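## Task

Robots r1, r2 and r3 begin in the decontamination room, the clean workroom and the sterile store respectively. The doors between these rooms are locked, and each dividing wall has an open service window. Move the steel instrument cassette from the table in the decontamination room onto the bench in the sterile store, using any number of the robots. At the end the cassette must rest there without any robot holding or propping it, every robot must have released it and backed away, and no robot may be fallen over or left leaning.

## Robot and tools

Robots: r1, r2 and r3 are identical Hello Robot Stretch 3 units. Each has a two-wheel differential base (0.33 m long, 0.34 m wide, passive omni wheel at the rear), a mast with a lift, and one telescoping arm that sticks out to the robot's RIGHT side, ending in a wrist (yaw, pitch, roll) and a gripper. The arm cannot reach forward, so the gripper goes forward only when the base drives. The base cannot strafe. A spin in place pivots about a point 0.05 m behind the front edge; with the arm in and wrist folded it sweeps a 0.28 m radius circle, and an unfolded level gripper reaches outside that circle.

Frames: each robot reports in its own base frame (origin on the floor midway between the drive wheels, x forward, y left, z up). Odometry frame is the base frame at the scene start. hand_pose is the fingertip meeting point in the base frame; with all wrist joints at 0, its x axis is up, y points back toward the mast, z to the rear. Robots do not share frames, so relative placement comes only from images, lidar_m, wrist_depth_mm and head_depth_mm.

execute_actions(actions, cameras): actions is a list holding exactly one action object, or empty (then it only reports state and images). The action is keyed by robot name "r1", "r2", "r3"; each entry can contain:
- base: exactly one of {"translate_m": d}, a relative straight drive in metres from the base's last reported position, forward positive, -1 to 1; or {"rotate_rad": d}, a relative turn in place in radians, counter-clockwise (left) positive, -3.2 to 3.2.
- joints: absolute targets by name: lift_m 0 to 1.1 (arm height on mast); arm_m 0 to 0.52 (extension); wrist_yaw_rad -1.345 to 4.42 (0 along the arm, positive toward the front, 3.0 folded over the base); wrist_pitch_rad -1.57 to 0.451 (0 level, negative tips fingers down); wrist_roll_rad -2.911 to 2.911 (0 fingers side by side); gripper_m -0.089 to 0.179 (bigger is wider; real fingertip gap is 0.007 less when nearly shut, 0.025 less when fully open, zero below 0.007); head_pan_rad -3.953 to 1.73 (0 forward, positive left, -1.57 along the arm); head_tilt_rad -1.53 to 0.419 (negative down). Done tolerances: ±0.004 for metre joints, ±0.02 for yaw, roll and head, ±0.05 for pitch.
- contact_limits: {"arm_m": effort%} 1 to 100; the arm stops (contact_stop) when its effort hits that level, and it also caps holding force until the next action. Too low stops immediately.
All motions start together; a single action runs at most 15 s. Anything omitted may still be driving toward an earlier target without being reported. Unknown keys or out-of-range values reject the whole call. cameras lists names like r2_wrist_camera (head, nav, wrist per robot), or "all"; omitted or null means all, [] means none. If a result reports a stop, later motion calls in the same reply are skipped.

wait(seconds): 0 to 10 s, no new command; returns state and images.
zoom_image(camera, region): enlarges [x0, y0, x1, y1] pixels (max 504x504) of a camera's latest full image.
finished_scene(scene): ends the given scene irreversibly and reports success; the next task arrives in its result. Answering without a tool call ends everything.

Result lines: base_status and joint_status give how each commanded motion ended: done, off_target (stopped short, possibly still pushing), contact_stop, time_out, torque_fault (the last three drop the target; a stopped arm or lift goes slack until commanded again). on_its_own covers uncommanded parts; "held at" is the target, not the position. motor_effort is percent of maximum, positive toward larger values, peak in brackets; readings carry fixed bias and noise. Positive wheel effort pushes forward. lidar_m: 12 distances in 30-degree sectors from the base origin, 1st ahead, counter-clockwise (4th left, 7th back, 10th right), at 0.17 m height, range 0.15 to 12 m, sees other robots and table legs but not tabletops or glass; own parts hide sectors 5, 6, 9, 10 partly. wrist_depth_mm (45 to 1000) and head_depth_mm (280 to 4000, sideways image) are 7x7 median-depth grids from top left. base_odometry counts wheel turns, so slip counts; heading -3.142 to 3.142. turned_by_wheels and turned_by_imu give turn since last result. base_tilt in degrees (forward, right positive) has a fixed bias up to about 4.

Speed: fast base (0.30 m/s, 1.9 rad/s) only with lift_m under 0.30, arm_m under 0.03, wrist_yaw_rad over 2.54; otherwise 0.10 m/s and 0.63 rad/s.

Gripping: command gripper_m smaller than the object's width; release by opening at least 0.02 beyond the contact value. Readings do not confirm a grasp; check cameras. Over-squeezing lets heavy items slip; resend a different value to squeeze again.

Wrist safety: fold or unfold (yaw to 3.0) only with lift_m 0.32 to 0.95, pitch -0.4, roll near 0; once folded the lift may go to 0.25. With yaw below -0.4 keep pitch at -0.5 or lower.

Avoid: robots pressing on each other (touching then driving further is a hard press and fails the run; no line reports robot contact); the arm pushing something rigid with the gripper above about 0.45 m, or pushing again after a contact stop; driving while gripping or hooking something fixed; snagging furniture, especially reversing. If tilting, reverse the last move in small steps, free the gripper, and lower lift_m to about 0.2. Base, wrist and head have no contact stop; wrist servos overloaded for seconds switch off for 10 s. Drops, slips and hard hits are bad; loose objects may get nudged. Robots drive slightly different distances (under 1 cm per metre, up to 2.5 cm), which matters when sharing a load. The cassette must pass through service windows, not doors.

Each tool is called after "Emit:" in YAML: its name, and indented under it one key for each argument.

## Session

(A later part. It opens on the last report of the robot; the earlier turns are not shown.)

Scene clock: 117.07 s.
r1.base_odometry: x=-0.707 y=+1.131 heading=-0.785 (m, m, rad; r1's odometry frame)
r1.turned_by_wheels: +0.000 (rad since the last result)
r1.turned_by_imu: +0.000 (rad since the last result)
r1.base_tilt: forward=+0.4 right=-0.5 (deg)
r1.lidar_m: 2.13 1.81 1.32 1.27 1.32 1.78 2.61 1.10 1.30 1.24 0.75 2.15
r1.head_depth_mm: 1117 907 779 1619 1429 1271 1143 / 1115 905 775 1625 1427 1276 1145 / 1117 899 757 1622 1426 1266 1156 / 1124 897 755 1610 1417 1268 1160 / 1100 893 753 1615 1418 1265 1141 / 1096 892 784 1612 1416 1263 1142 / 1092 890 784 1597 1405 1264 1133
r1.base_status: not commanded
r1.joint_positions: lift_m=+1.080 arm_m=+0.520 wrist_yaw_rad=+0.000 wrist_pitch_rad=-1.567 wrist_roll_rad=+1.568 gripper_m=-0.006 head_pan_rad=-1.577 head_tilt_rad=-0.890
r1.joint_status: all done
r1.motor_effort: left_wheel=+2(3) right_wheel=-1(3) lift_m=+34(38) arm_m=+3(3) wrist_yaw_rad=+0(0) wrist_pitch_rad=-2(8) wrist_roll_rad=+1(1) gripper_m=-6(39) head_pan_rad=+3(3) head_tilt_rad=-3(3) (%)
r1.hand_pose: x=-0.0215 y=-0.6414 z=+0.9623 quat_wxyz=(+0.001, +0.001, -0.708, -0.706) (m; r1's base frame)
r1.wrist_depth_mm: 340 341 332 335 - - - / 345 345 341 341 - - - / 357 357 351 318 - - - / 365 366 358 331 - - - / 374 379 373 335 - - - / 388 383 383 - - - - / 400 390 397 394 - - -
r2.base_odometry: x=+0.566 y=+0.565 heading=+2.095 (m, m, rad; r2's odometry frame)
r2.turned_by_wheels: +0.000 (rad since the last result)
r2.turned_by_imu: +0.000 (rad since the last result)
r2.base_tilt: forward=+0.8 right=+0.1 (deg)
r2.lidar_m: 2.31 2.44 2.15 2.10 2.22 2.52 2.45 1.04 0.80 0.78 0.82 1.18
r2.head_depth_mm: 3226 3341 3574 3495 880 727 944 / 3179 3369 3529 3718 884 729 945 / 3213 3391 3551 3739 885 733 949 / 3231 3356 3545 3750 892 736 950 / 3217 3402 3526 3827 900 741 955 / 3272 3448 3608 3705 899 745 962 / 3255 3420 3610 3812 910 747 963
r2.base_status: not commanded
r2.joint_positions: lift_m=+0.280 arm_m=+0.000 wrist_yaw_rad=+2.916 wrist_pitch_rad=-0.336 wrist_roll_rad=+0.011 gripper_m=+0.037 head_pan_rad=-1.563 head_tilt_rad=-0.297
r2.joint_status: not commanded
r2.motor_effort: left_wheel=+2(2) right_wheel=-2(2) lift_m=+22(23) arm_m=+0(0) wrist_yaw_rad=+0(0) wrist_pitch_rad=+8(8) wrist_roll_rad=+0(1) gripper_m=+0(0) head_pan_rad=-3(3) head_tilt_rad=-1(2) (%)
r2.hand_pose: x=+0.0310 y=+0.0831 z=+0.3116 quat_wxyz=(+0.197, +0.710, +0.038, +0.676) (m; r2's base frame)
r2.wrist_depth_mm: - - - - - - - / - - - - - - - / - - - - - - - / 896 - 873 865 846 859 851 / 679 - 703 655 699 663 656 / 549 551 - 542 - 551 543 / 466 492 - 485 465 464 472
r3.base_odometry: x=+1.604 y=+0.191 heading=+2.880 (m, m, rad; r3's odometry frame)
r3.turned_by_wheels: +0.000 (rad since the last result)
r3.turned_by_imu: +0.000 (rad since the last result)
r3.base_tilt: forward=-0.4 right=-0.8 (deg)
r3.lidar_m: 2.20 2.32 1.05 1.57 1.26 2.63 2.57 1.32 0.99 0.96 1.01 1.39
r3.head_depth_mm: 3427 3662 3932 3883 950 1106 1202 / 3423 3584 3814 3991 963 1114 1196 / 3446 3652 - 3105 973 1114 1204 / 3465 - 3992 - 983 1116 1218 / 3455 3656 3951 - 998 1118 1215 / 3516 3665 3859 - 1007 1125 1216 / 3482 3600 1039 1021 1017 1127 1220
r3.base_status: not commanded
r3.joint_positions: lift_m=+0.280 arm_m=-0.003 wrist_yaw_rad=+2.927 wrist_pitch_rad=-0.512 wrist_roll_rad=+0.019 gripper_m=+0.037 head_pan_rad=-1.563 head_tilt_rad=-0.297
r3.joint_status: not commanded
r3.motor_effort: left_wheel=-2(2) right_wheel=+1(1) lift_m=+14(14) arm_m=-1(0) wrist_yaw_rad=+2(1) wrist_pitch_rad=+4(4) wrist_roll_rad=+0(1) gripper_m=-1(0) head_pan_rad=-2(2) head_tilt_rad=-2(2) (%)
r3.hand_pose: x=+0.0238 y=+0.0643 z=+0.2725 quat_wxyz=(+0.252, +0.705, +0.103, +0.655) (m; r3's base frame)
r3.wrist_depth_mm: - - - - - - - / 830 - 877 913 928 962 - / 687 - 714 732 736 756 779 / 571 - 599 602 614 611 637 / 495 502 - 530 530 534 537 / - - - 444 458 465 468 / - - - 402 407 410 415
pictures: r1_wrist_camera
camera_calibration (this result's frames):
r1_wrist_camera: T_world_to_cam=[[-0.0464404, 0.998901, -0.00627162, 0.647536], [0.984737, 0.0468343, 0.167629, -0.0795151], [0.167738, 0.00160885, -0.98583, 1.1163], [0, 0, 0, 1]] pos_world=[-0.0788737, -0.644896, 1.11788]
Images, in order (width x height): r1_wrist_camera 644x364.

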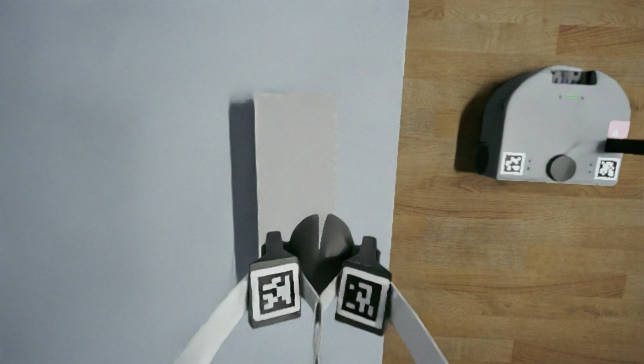

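Emit:
execute_actions:
  actions:
    - {"r1":{"joints":{"gripper_m":0.16,"wrist_pitch_rad":-1.45}}}
  cameras: []

Emit:
execute_actions:
  actions:
    - {"r1":{"joints":{"lift_m":0.908}}}
  cameras: []

Emit:
execute_actions:
  actions:
    - {"r1":{"joints":{"gripper_m":0.0}}}
  cameras: []

Emit:
execute_actions:
  actions:
    - {"r1":{"joints":{"arm_m":0.42}}}
  cameras: []

Emit:
execute_actions:
  actions:
    - {"r1":{"joints":{"gripper_m":0.16,"lift_m":1.0}}}
  cameras: ["r1_wrist_camera","r1_head_camera"]

Scene clock: 124.97 s.
r1.base_odometry: x=-0.707 y=+1.131 heading=-0.785 (m, m, rad; r1's odometry frame)
r1.turned_by_wheels: +0.000 (rad since the last result)
r1.turned_by_imu: +0.000 (rad since the last result)
r1.base_tilt: forward=+0.4 right=-0.5 (deg)
r1.lidar_m: 2.13 1.80 1.33 1.27 1.31 1.78 2.60 1.10 1.29 1.24 0.75 2.15
r1.head_depth_mm: 1123 908 779 1627 1426 1274 1146 / 1113 904 777 1619 1422 1268 1141 / 1111 900 756 1617 1424 1267 1158 / 1102 873 754 1614 1424 1263 1160 / 1102 894 753 1610 1416 1262 1138 / 1100 889 786 1604 1412 1263 1135 / 1096 890 783 1596 1417 1262 1137
r1.base_status: not commanded
r1.joint_positions: lift_m=+1.080 arm_m=+0.520 wrist_yaw_rad=+0.000 wrist_pitch_rad=-1.450 wrist_roll_rad=+1.568 gripper_m=+0.160 head_pan_rad=-1.577 head_tilt_rad=-0.890
r1.joint_status: all done
r1.motor_effort: left_wheel=+1(1) right_wheel=-1(1) lift_m=+34(34) arm_m=+3(3) wrist_yaw_rad=+0(0) wrist_pitch_rad=+0(1) wrist_roll_rad=+1(1) gripper_m=+0(89) head_pan_rad=+3(3) head_tilt_rad=-4(4) (%)
r1.hand_pose: x=-0.0215 y=-0.6713 z=+0.9613 quat_wxyz=(+0.001, +0.001, -0.748, -0.664) (m; r1's base frame)
r1.wrist_depth_mm: 379 361 347 337 325 984 960 / 383 371 358 343 330 - 991 / 404 378 368 320 337 - - / 407 389 374 328 348 - - / 423 395 387 341 357 - - / 435 411 395 375 368 - - / 451 427 404 392 384 - -
r2.base_odometry: x=+0.566 y=+0.565 heading=+2.095 (m, m, rad; r2's odometry frame)
r2.turned_by_wheels: +0.000 (rad since the last result)
r2.turned_by_imu: +0.000 (rad since the last result)
r2.base_tilt: forward=+0.8 right=-0.1 (deg)
r2.lidar_m: 2.31 2.45 2.15 2.09 2.21 2.52 2.46 1.05 0.80 0.78 0.82 1.17
r2.head_depth_mm: 3189 3352 3529 3495 877 724 944 / 3219 3391 3510 3666 881 731 947 / 3225 3385 3560 3765 888 734 949 / 3243 3308 3511 3766 892 738 953 / 3235 3403 3487 3771 897 741 955 / 3228 3425 3591 3772 903 742 960 / 3265 3422 3703 3791 907 747 963
r2.base_status: not commanded
r2.joint_positions: lift_m=+0.280 arm_m=+0.000 wrist_yaw_rad=+2.916 wrist_pitch_rad=-0.336 wrist_roll_rad=+0.011 gripper_m=+0.037 head_pan_rad=-1.563 head_tilt_rad=-0.297
r2.joint_status: not commanded
r2.motor_effort: left_wheel=+2(2) right_wheel=-2(1) lift_m=+22(23) arm_m=+0(0) wrist_yaw_rad=+1(0) wrist_pitch_rad=+8(8) wrist_roll_rad=+0(0) gripper_m=+0(0) head_pan_rad=-3(3) head_tilt_rad=-2(2) (%)
r2.hand_pose: x=+0.0310 y=+0.0831 z=+0.3116 quat_wxyz=(+0.197, +0.710, +0.038, +0.676) (m; r2's base frame)
r2.wrist_depth_mm: - - - - - - - / - - - - - - - / - - - - - - - / 862 - 875 859 863 852 827 / 696 - 706 685 672 662 658 / 552 549 - 544 - 545 545 / 474 488 - 485 467 461 472
r3.base_odometry: x=+1.604 y=+0.191 heading=+2.880 (m, m, rad; r3's odometry frame)
r3.turned_by_wheels: +0.000 (rad since the last result)
r3.turned_by_imu: +0.001 (rad since the last result)
r3.base_tilt: forward=-0.6 right=-0.8 (deg)
r3.lidar_m: 2.20 2.32 1.05 1.57 1.27 2.63 2.57 1.32 0.99 0.97 1.01 1.39
r3.head_depth_mm: 3439 3703 3814 3867 955 1115 1201 / 3407 3623 3826 - 957 1110 1195 / 3419 3559 3953 3103 976 1122 1211 / 3433 - - - 987 1116 1208 / 3491 3647 3919 - 992 1121 1221 / 3514 3709 3882 - 1005 1123 1215 / 3537 3664 1039 1020 1024 1124 1227
r3.base_status: not commanded
r3.joint_positions: lift_m=+0.280 arm_m=-0.003 wrist_yaw_rad=+2.927 wrist_pitch_rad=-0.512 wrist_roll_rad=+0.019 gripper_m=+0.037 head_pan_rad=-1.563 head_tilt_rad=-0.297
r3.joint_status: not commanded
r3.motor_effort: left_wheel=-2(2) right_wheel=+2(1) lift_m=+14(14) arm_m=+0(0) wrist_yaw_rad=-1(1) wrist_pitch_rad=+4(3) wrist_roll_rad=+0(0) gripper_m=-1(1) head_pan_rad=-2(3) head_tilt_rad=-1(2) (%)
r3.hand_pose: x=+0.0238 y=+0.0643 z=+0.2725 quat_wxyz=(+0.252, +0.705, +0.103, +0.655) (m; r3's base frame)
r3.wrist_depth_mm: - - - - - - - / 848 - 889 904 930 945 972 / 682 - 716 706 741 759 787 / 582 - 595 605 606 622 641 / 494 507 - 533 526 518 545 / - - - 442 456 462 470 / - - - 403 405 409 416
pictures: none
No camera images: the call's "cameras" was empty. Leave "cameras" out to get every camera's image.

Scene clock: 127.37 s.
r1.base_odometry: x=-0.707 y=+1.131 heading=-0.785 (m, m, rad; r1's odometry frame)
r1.turned_by_wheels: +0.000 (rad since the last result)
r1.turned_by_imu: +0.000 (rad since the last result)
r1.base_tilt: forward=+0.4 right=-0.5 (deg)
r1.lidar_m: 2.13 1.80 1.32 1.27 1.31 1.78 2.61 1.10 1.30 1.24 0.75 2.14
r1.head_depth_mm: - - 776 1608 1440 1270 1151 / 1080 902 777 1624 1427 1270 1147 / - 899 757 1616 1428 1269 1159 / 1147 873 753 1607 1424 1264 1159 / 1102 892 753 1610 1415 1264 1141 / 1099 890 785 1605 1410 1257 1136 / 1092 891 783 1606 1410 1256 1135
r1.base_status: not commanded
r1.joint_positions: lift_m=+0.908 arm_m=+0.520 wrist_yaw_rad=+0.000 wrist_pitch_rad=-1.450 wrist_roll_rad=+1.568 gripper_m=+0.160 head_pan_rad=-1.577 head_tilt_rad=-0.890
r1.joint_status: all done
r1.motor_effort: left_wheel=+1(1) right_wheel=+0(1) lift_m=+29(26) arm_m=+2(3) wrist_yaw_rad=+0(0) wrist_pitch_rad=+0(0) wrist_roll_rad=+1(1) gripper_m=+0(0) head_pan_rad=+3(3) head_tilt_rad=-4(4) (%)
r1.hand_pose: x=-0.0215 y=-0.6715 z=+0.7895 quat_wxyz=(+0.001, +0.001, -0.748, -0.663) (m; r1's base frame)
r1.wrist_depth_mm: 193 185 179 174 167 161 816 / 197 191 183 147 167 164 825 / 202 196 186 150 146 170 - / 208 203 193 153 175 174 883 / 214 204 200 157 180 178 877 / - 210 205 160 184 183 914 / 230 219 211 165 189 187 926
r2.base_odometry: x=+0.566 y=+0.565 heading=+2.095 (m, m, rad; r2's odometry frame)
r2.turned_by_wheels: +0.000 (rad since the last result)
r2.turned_by_imu: +0.000 (rad since the last result)
r2.base_tilt: forward=+0.8 right=+0.1 (deg)
r2.lidar_m: 2.31 2.44 2.15 2.10 2.22 2.52 2.46 1.05 0.80 0.78 0.82 1.18
r2.head_depth_mm: 3182 3422 3549 3464 876 727 944 / 3166 3366 3542 3733 883 728 942 / 3228 3348 3519 3680 890 733 949 / 3199 3397 2740 3701 893 735 954 / 3229 3402 3531 3813 896 740 956 / 3201 3411 3589 3718 904 744 960 / 3258 3500 3630 3751 907 747 964
r2.base_status: not commanded
r2.joint_positions: lift_m=+0.280 arm_m=+0.000 wrist_yaw_rad=+2.916 wrist_pitch_rad=-0.336 wrist_roll_rad=+0.011 gripper_m=+0.037 head_pan_rad=-1.563 head_tilt_rad=-0.297
r2.joint_status: not commanded
r2.motor_effort: left_wheel=+2(2) right_wheel=-1(2) lift_m=+23(23) arm_m=+0(0) wrist_yaw_rad=+0(0) wrist_pitch_rad=+8(8) wrist_roll_rad=+0(0) gripper_m=+0(0) head_pan_rad=-3(2) head_tilt_rad=-1(2) (%)
r2.hand_pose: x=+0.0310 y=+0.0831 z=+0.3116 quat_wxyz=(+0.197, +0.710, +0.038, +0.676) (m; r2's base frame)
r2.wrist_depth_mm: - - - - - - - / - - - - - - - / - - - - - - - / 886 - 876 867 852 868 843 / 698 - 707 672 686 666 664 / 561 555 - 534 - 547 548 / 465 484 - 482 457 467 464
r3.base_odometry: x=+1.604 y=+0.191 heading=+2.880 (m, m, rad; r3's odometry frame)
r3.turned_by_wheels: +0.000 (rad since the last result)
r3.turned_by_imu: +0.000 (rad since the last result)
r3.base_tilt: forward=-0.5 right=-0.8 (deg)
r3.lidar_m: 2.20 2.32 1.05 1.57 1.27 2.64 2.57 1.32 0.99 0.96 1.01 1.39
r3.head_depth_mm: 3414 3644 3865 3923 957 1112 1194 / 3469 3666 3847 - 963 1111 1204 / 3459 3610 3932 3097 974 1109 1210 / 3429 - 3947 - 985 1123 1212 / 3461 3680 3902 - 998 1122 1217 / 3426 3699 3867 - 1012 1129 1217 / 3478 3625 1035 1011 1021 1130 1225
r3.base_status: not commanded
r3.joint_positions: lift_m=+0.280 arm_m=-0.003 wrist_yaw_rad=+2.927 wrist_pitch_rad=-0.512 wrist_roll_rad=+0.019 gripper_m=+0.037 head_pan_rad=-1.563 head_tilt_rad=-0.297
r3.joint_status: not commanded
r3.motor_effort: left_wheel=-3(2) right_wheel=+1(1) lift_m=+14(14) arm_m=+0(1) wrist_yaw_rad=+1(0) wrist_pitch_rad=+4(4) wrist_roll_rad=+0(0) gripper_m=+0(1) head_pan_rad=-2(3) head_tilt_rad=-2(2) (%)
r3.hand_pose: x=+0.0238 y=+0.0643 z=+0.2725 quat_wxyz=(+0.252, +0.705, +0.103, +0.655) (m; r3's base frame)
r3.wrist_depth_mm: - - - - - - - / 840 - 900 912 946 972 986 / 691 - 730 729 736 752 774 / 578 - 602 607 612 622 633 / 497 500 - 524 523 533 540 / - - - 445 456 460 466 / - - - 401 404 415 413
pictures: none
No camera images: the call's "cameras" was empty. Leave "cameras" out to get every camera's image.

Scene clock: 129.47 s.
r1.base_odometry: x=-0.707 y=+1.131 heading=-0.785 (m, m, rad; r1's odometry frame)
r1.turned_by_wheels: +0.000 (rad since the last result)
r1.turned_by_imu: +0.000 (rad since the last result)
r1.base_tilt: forward=+0.3 right=-0.5 (deg)
r1.lidar_m: 2.13 1.80 1.32 1.27 1.31 1.77 2.61 1.10 1.29 1.25 0.75 2.15
r1.head_depth_mm: - - 777 1603 1428 1272 1153 / 1101 899 777 1624 1428 1268 1145 / - 900 758 1617 1429 1265 1160 / 1145 887 753 1620 1414 1259 1155 / 1103 896 753 1609 1415 1263 1140 / 1100 893 785 1602 1416 1257 1134 / 1097 889 782 1602 1408 1262 1136
r1.base_status: not commanded
r1.joint_positions: lift_m=+0.908 arm_m=+0.520 wrist_yaw_rad=+0.000 wrist_pitch_rad=-1.451 wrist_roll_rad=+1.568 gripper_m=+0.002 head_pan_rad=-1.577 head_tilt_rad=-0.890
r1.joint_status: all done
r1.motor_effort: left_wheel=+1(1) right_wheel=-1(0) lift_m=+27(28) arm_m=+3(2) wrist_yaw_rad=+0(0) wrist_pitch_rad=+0(2) wrist_roll_rad=+1(1) gripper_m=-33(100) head_pan_rad=+3(3) head_tilt_rad=-5(4) (%)
r1.hand_pose: x=-0.0215 y=-0.6713 z=+0.7896 quat_wxyz=(+0.001, +0.001, -0.748, -0.664) (m; r1's base frame)
r1.wrist_depth_mm: 194 189 180 174 168 163 812 / 199 192 184 146 170 166 834 / 205 197 188 149 172 171 - / 211 203 194 153 177 176 865 / 217 209 163 157 180 180 866 / 224 215 166 161 155 183 899 / 229 221 210 164 193 937 921
r2.base_odometry: x=+0.566 y=+0.565 heading=+2.095 (m, m, rad; r2's odometry frame)
r2.turned_by_wheels: +0.000 (rad since the last result)
r2.turned_by_imu: +0.000 (rad since the last result)
r2.base_tilt: forward=+0.8 right=+0.1 (deg)
r2.lidar_m: 2.31 2.45 2.15 2.10 2.22 2.52 2.45 1.05 0.80 0.78 0.82 1.17
r2.head_depth_mm: 3196 3383 3526 3487 875 726 940 / 3184 3415 3506 3770 882 728 945 / 3205 3390 3534 3746 890 733 950 / 3247 3378 2763 3758 888 735 952 / 3207 3453 3600 3806 899 740 955 / 3291 3444 3585 3765 909 742 957 / 3263 3385 3639 3716 908 748 966
r2.base_status: not commanded
r2.joint_positions: lift_m=+0.280 arm_m=+0.000 wrist_yaw_rad=+2.916 wrist_pitch_rad=-0.336 wrist_roll_rad=+0.011 gripper_m=+0.037 head_pan_rad=-1.563 head_tilt_rad=-0.297
r2.joint_status: not commanded
r2.motor_effort: left_wheel=+2(2) right_wheel=-2(1) lift_m=+22(23) arm_m=+0(0) wrist_yaw_rad=+0(1) wrist_pitch_rad=+8(8) wrist_roll_rad=+0(0) gripper_m=+0(1) head_pan_rad=-2(3) head_tilt_rad=-2(2) (%)
r2.hand_pose: x=+0.0310 y=+0.0831 z=+0.3116 quat_wxyz=(+0.197, +0.710, +0.038, +0.676) (m; r2's base frame)
r2.wrist_depth_mm: - - - - - - - / - - - - - - - / - - - - - - - / 866 - 866 868 857 858 836 / 678 - 722 677 667 655 661 / 550 562 - 540 - 541 539 / 468 483 - 482 463 459 456
r3.base_odometry: x=+1.604 y=+0.191 heading=+2.880 (m, m, rad; r3's odometry frame)
r3.turned_by_wheels: +0.000 (rad since the last result)
r3.turned_by_imu: +0.000 (rad since the last result)
r3.base_tilt: forward=-0.5 right=-0.7 (deg)
r3.lidar_m: 2.21 2.31 1.05 1.57 1.27 2.63 2.57 1.32 0.99 0.96 1.01 1.39
r3.head_depth_mm: 3417 3536 3782 3867 949 1107 1201 / 3464 3604 3880 3910 961 1111 1206 / 3484 3596 3847 3079 972 1117 1212 / 3519 - 3985 - 978 1122 1212 / 3495 3665 3979 - 998 1118 1211 / 3447 3690 3884 - 1003 1131 1219 / 3461 3656 1034 1017 1025 1134 1226
r3.base_status: not commanded
r3.joint_positions: lift_m=+0.280 arm_m=-0.003 wrist_yaw_rad=+2.927 wrist_pitch_rad=-0.512 wrist_roll_rad=+0.019 gripper_m=+0.037 head_pan_rad=-1.563 head_tilt_rad=-0.297
r3.joint_status: not commanded
r3.motor_effort: left_wheel=-2(2) right_wheel=+1(1) lift_m=+14(14) arm_m=+0(0) wrist_yaw_rad=+0(0) wrist_pitch_rad=+4(4) wrist_roll_rad=+0(0) gripper_m=-1(1) head_pan_rad=-2(2) head_tilt_rad=-2(1) (%)
r3.hand_pose: x=+0.0238 y=+0.0643 z=+0.2725 quat_wxyz=(+0.252, +0.705, +0.103, +0.655) (m; r3's base frame)
r3.wrist_depth_mm: - - - - - - - / 835 - 885 917 898 952 - / 692 - 727 734 752 757 771 / 578 - 593 604 612 624 638 / 491 506 - 535 521 532 531 / - - - 445 460 468 466 / - - - 402 403 411 414
pictures: none
No camera images: the call's "cameras" was empty. Leave "cameras" out to get every camera's image.

Scene clock: 131.43 s.
r1.base_odometry: x=-0.707 y=+1.131 heading=-0.785 (m, m, rad; r1's odometry frame)
r1.turned_by_wheels: +0.000 (rad since the last result)
r1.turned_by_imu: +0.000 (rad since the last result)
r1.base_tilt: forward=+0.4 right=-0.5 (deg)
r1.lidar_m: 2.13 1.80 1.33 1.27 1.31 1.77 2.61 1.10 1.30 1.24 0.75 2.14
r1.head_depth_mm: - - 777 1605 1431 1271 1149 / 1048 881 777 1633 1426 1271 1147 / - 852 743 1614 1422 1269 1160 / 1143 851 740 1610 1422 1263 1154 / 1101 893 751 1613 1424 1258 1138 / 1097 893 786 1607 1417 1262 1137 / 1095 889 784 1604 1407 1258 1137
r1.base_status: not commanded
r1.joint_positions: lift_m=+0.908 arm_m=+0.420 wrist_yaw_rad=+0.000 wrist_pitch_rad=-1.408 wrist_roll_rad=+1.568 gripper_m=+0.012 head_pan_rad=-1.577 head_tilt_rad=-0.890
r1.joint_status: all done
r1.on_its_own: gripper_m is held at +0.011, not at your +0.000, by its stall guard, which is still easing
r1.motor_effort: left_wheel=+1(2) right_wheel=+0(1) lift_m=+27(27) arm_m=-5(5) wrist_yaw_rad=+0(1) wrist_pitch_rad=-19(20) wrist_roll_rad=+1(1) gripper_m=-30(34) head_pan_rad=+3(3) head_tilt_rad=-3(4) (%)
r1.hand_pose: x=-0.0215 y=-0.5829 z=+0.7901 quat_wxyz=(+0.001, +0.001, -0.762, -0.647) (m; r1's base frame)
r1.wrist_depth_mm: 203 194 184 174 861 834 801 / 207 197 185 148 866 848 825 / 214 203 160 150 892 864 - / 220 209 163 154 925 890 - / 226 215 165 158 951 899 861 / 235 225 169 161 - 936 894 / 240 228 195 166 991 926 908
r2.base_odometry: x=+0.566 y=+0.565 heading=+2.095 (m, m, rad; r2's odometry frame)
r2.turned_by_wheels: +0.000 (rad since the last result)
r2.turned_by_imu: +0.000 (rad since the last result)
r2.base_tilt: forward=+0.8 right=+0.1 (deg)
r2.lidar_m: 2.31 2.44 2.16 2.10 2.21 2.50 2.46 1.05 0.80 0.78 0.82 1.17
r2.head_depth_mm: 3204 3397 3528 3522 879 727 945 / 3233 3393 3556 3768 883 731 945 / 3205 3342 3509 3816 888 733 950 / 3220 3338 2706 3786 894 736 954 / 3204 3396 3520 3774 897 740 952 / 3198 3438 3610 3763 905 740 959 / 3271 3393 3642 3729 909 746 964
r2.base_status: not commanded
r2.joint_positions: lift_m=+0.280 arm_m=+0.000 wrist_yaw_rad=+2.916 wrist_pitch_rad=-0.336 wrist_roll_rad=+0.011 gripper_m=+0.037 head_pan_rad=-1.563 head_tilt_rad=-0.297
r2.joint_status: not commanded
r2.motor_effort: left_wheel=+2(2) right_wheel=-1(2) lift_m=+22(23) arm_m=+0(0) wrist_yaw_rad=+1(1) wrist_pitch_rad=+8(8) wrist_roll_rad=+0(0) gripper_m=+0(0) head_pan_rad=-3(3) head_tilt_rad=-2(2) (%)
r2.hand_pose: x=+0.0310 y=+0.0831 z=+0.3116 quat_wxyz=(+0.197, +0.710, +0.038, +0.676) (m; r2's base frame)
r2.wrist_depth_mm: - - - - - - - / - - - - - - - / - - - - - - - / 876 - 869 865 875 848 859 / 691 - 708 678 693 656 663 / 562 549 - 546 - 540 551 / 475 487 - 482 471 465 465
r3.base_odometry: x=+1.604 y=+0.191 heading=+2.880 (m, m, rad; r3's odometry frame)
r3.turned_by_wheels: +0.000 (rad since the last result)
r3.turned_by_imu: +0.000 (rad since the last result)
r3.base_tilt: forward=-0.4 right=-0.7 (deg)
r3.lidar_m: 2.20 2.33 1.05 1.57 1.27 2.64 2.57 1.32 0.99 0.97 1.02 1.39
r3.head_depth_mm: 3463 3599 3834 3968 956 1107 1196 / 3485 3638 3914 - 962 1113 1201 / 3459 3688 3959 3029 977 1121 1215 / 3458 - - - 987 1120 1212 / 3439 3674 - - 994 1120 1212 / 3513 3698 3922 - 1010 1128 1218 / 3475 3548 1035 1022 1021 1133 1219
r3.base_status: not commanded
r3.joint_positions: lift_m=+0.280 arm_m=-0.003 wrist_yaw_rad=+2.927 wrist_pitch_rad=-0.512 wrist_roll_rad=+0.019 gripper_m=+0.037 head_pan_rad=-1.563 head_tilt_rad=-0.297
r3.joint_status: not commanded
r3.motor_effort: left_wheel=-2(2) right_wheel=+1(1) lift_m=+14(14) arm_m=-1(0) wrist_yaw_rad=+1(0) wrist_pitch_rad=+4(4) wrist_roll_rad=+0(0) gripper_m=-1(1) head_pan_rad=-2(2) head_tilt_rad=-2(2) (%)
r3.hand_pose: x=+0.0238 y=+0.0643 z=+0.2725 quat_wxyz=(+0.252, +0.705, +0.103, +0.655) (m; r3's base frame)
r3.wrist_depth_mm: - - - - - - - / 837 - 888 893 947 943 988 / 673 - 715 735 747 746 758 / 582 - 596 599 618 618 637 / 499 503 - 531 528 525 547 / - - - 450 464 470 470 / - - - 401 404 416 416
pictures: none
No camera images: the call's "cameras" was empty. Leave "cameras" out to get every camera's image.

Scene clock: 133.40 s.
r1.base_odometry: x=-0.707 y=+1.131 heading=-0.785 (m, m, rad; r1's odometry frame)
r1.turned_by_wheels: +0.000 (rad since the last result)
r1.turned_by_imu: +0.000 (rad since the last result)
r1.base_tilt: forward=+0.4 right=-0.5 (deg)
r1.lidar_m: 2.13 1.80 1.32 1.27 1.31 1.77 2.61 1.10 1.29 1.24 0.75 2.15
r1.head_depth_mm: 1121 905 779 1626 1428 1274 1147 / 1080 901 778 1622 1425 1273 1145 / 1044 899 743 1616 1418 1265 1155 / - 896 747 1617 1416 1264 1161 / 1099 891 752 1612 1422 1263 1138 / 1095 891 785 1599 1411 1263 1135 / 1095 889 783 1604 1409 1257 1137
r1.base_status: not commanded
r1.joint_positions: lift_m=+1.000 arm_m=+0.420 wrist_yaw_rad=+0.000 wrist_pitch_rad=-1.446 wrist_roll_rad=+1.568 gripper_m=+0.160 head_pan_rad=-1.577 head_tilt_rad=-0.890
r1.joint_status: all done
r1.motor_effort: left_wheel=+1(2) right_wheel=-1(1) lift_m=+34(35) arm_m=-3(5) wrist_yaw_rad=+0(0) wrist_pitch_rad=-2(19) wrist_roll_rad=+1(1) gripper_m=+0(89) head_pan_rad=+3(3) head_tilt_rad=-4(3) (%)
r1.hand_pose: x=-0.0215 y=-0.5730 z=+0.8813 quat_wxyz=(+0.001, +0.001, -0.750, -0.662) (m; r1's base frame)
r1.wrist_depth_mm: 291 280 271 261 952 912 879 / 299 287 279 264 972 924 - / 305 297 285 241 1000 925 - / 316 306 289 245 - 998 - / 323 311 299 252 - - 968 / 339 314 307 261 - - 981 / 349 330 318 268 - - -
r2.base_odometry: x=+0.566 y=+0.565 heading=+2.095 (m, m, rad; r2's odometry frame)
r2.turned_by_wheels: +0.000 (rad since the last result)
r2.turned_by_imu: +0.000 (rad since the last result)
r2.base_tilt: forward=+0.9 right=+0.1 (deg)
r2.lidar_m: 2.32 2.45 2.15 2.10 2.21 2.51 2.46 1.05 0.80 0.78 0.82 1.17
r2.head_depth_mm: 3199 3432 3556 3479 880 728 943 / 3189 3374 3514 3756 879 729 944 / 3242 3409 3554 3815 889 736 949 / 3223 3348 3047 3722 892 737 955 / 3258 3388 3551 3711 900 740 957 / 3227 3438 3603 3746 903 743 961 / 3225 3413 3639 3780 912 747 966
r2.base_status: not commanded
r2.joint_positions: lift_m=+0.280 arm_m=+0.000 wrist_yaw_rad=+2.916 wrist_pitch_rad=-0.336 wrist_roll_rad=+0.011 gripper_m=+0.037 head_pan_rad=-1.563 head_tilt_rad=-0.297
r2.joint_status: not commanded
r2.motor_effort: left_wheel=+2(2) right_wheel=-2(1) lift_m=+23(23) arm_m=+0(0) wrist_yaw_rad=+1(1) wrist_pitch_rad=+8(8) wrist_roll_rad=+0(0) gripper_m=+0(0) head_pan_rad=-3(3) head_tilt_rad=-2(1) (%)
r2.hand_pose: x=+0.0310 y=+0.0831 z=+0.3116 quat_wxyz=(+0.197, +0.710, +0.038, +0.676) (m; r2's base frame)
r2.wrist_depth_mm: - - - - - - - / - - - - - - - / - - - - - - - / 889 - 900 851 894 844 859 / 684 - 709 672 689 661 670 / 557 549 - 542 - 551 543 / 473 486 - 481 470 472 460
r3.base_odometry: x=+1.604 y=+0.191 heading=+2.880 (m, m, rad; r3's odometry frame)
r3.turned_by_wheels: +0.000 (rad since the last result)
r3.turned_by_imu: +0.000 (rad since the last result)
r3.base_tilt: forward=-0.4 right=-0.8 (deg)
r3.lidar_m: 2.21 2.32 1.05 1.57 1.27 2.63 2.57 1.32 0.99 0.97 1.01 1.39
r3.head_depth_mm: 3395 3720 3910 3927 952 1109 1201 / 3433 3678 3850 3954 966 1120 1207 / 3512 3646 3931 3111 972 1120 1201 / 3470 - 3948 - 989 1120 1212 / 3525 3693 3998 - 996 1116 1216 / 3494 3705 3948 - 1008 1126 1225 / 3534 3693 1038 1018 1017 1132 1227
r3.base_status: not commanded
r3.joint_positions: lift_m=+0.280 arm_m=-0.003 wrist_yaw_rad=+2.927 wrist_pitch_rad=-0.512 wrist_roll_rad=+0.019 gripper_m=+0.037 head_pan_rad=-1.563 head_tilt_rad=-0.297
r3.joint_status: not commanded
r3.motor_effort: left_wheel=-2(2) right_wheel=+1(1) lift_m=+14(14) arm_m=+0(0) wrist_yaw_rad=+1(1) wrist_pitch_rad=+4(4) wrist_roll_rad=+0(0) gripper_m=-1(1) head_pan_rad=-3(3) head_tilt_rad=-2(2) (%)
r3.hand_pose: x=+0.0238 y=+0.0643 z=+0.2725 quat_wxyz=(+0.252, +0.705, +0.103, +0.655) (m; r3's base frame)
r3.wrist_depth_mm: - - - - - - - / 828 - 920 904 934 964 967 / 685 - 707 725 741 748 781 / 582 - 592 598 618 620 621 / 502 505 - 534 519 526 544 / - - - 444 458 462 463 / - - - 401 406 413 415
pictures: r1_head_camera (sideways: a quarter turn clockwise sets it upright), r1_wrist_camera
camera_calibration (this result's frames):
r1_head_camera: T_world_to_cam=[[-0.024258, 0.797738, -0.602516, 0.809288], [0.999692, 0.0224604, -0.010511, 0.0130452], [0.00514768, -0.602586, -0.798037, 0.998212], [0, 0, 0, 1]] pos_world=[0.00145203, -0.0443845, 1.28436]
r1_wrist_camera: T_world_to_cam=[[-0.0467136, 0.990788, -0.12711, 0.680534], [0.98472, 0.0670464, 0.160719, -0.0514789], [0.167761, -0.11766, -0.978781, 0.96184], [0, 0, 0, 1]] pos_world=[-0.0788768, -0.557644, 1.03621]
Images, in order (width x height): r1_head_camera 896x504, r1_wrist_camera 644x364.

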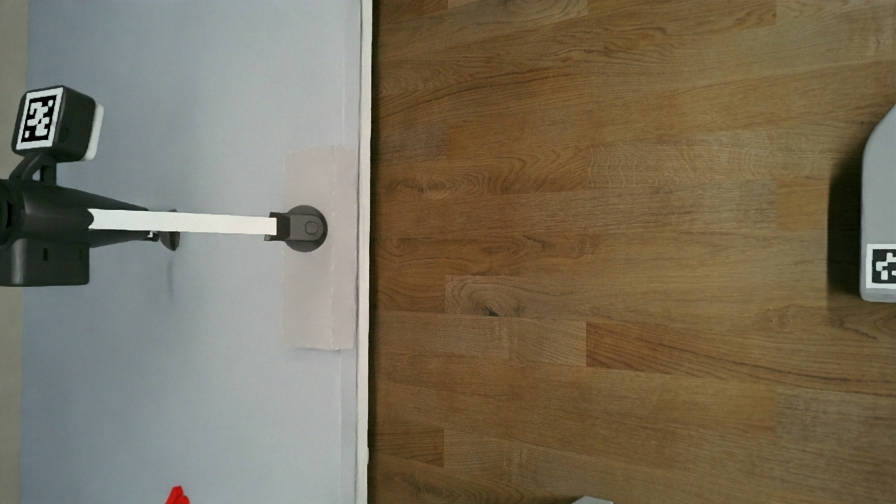

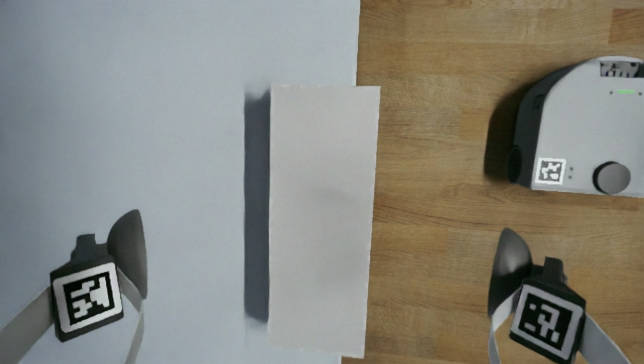

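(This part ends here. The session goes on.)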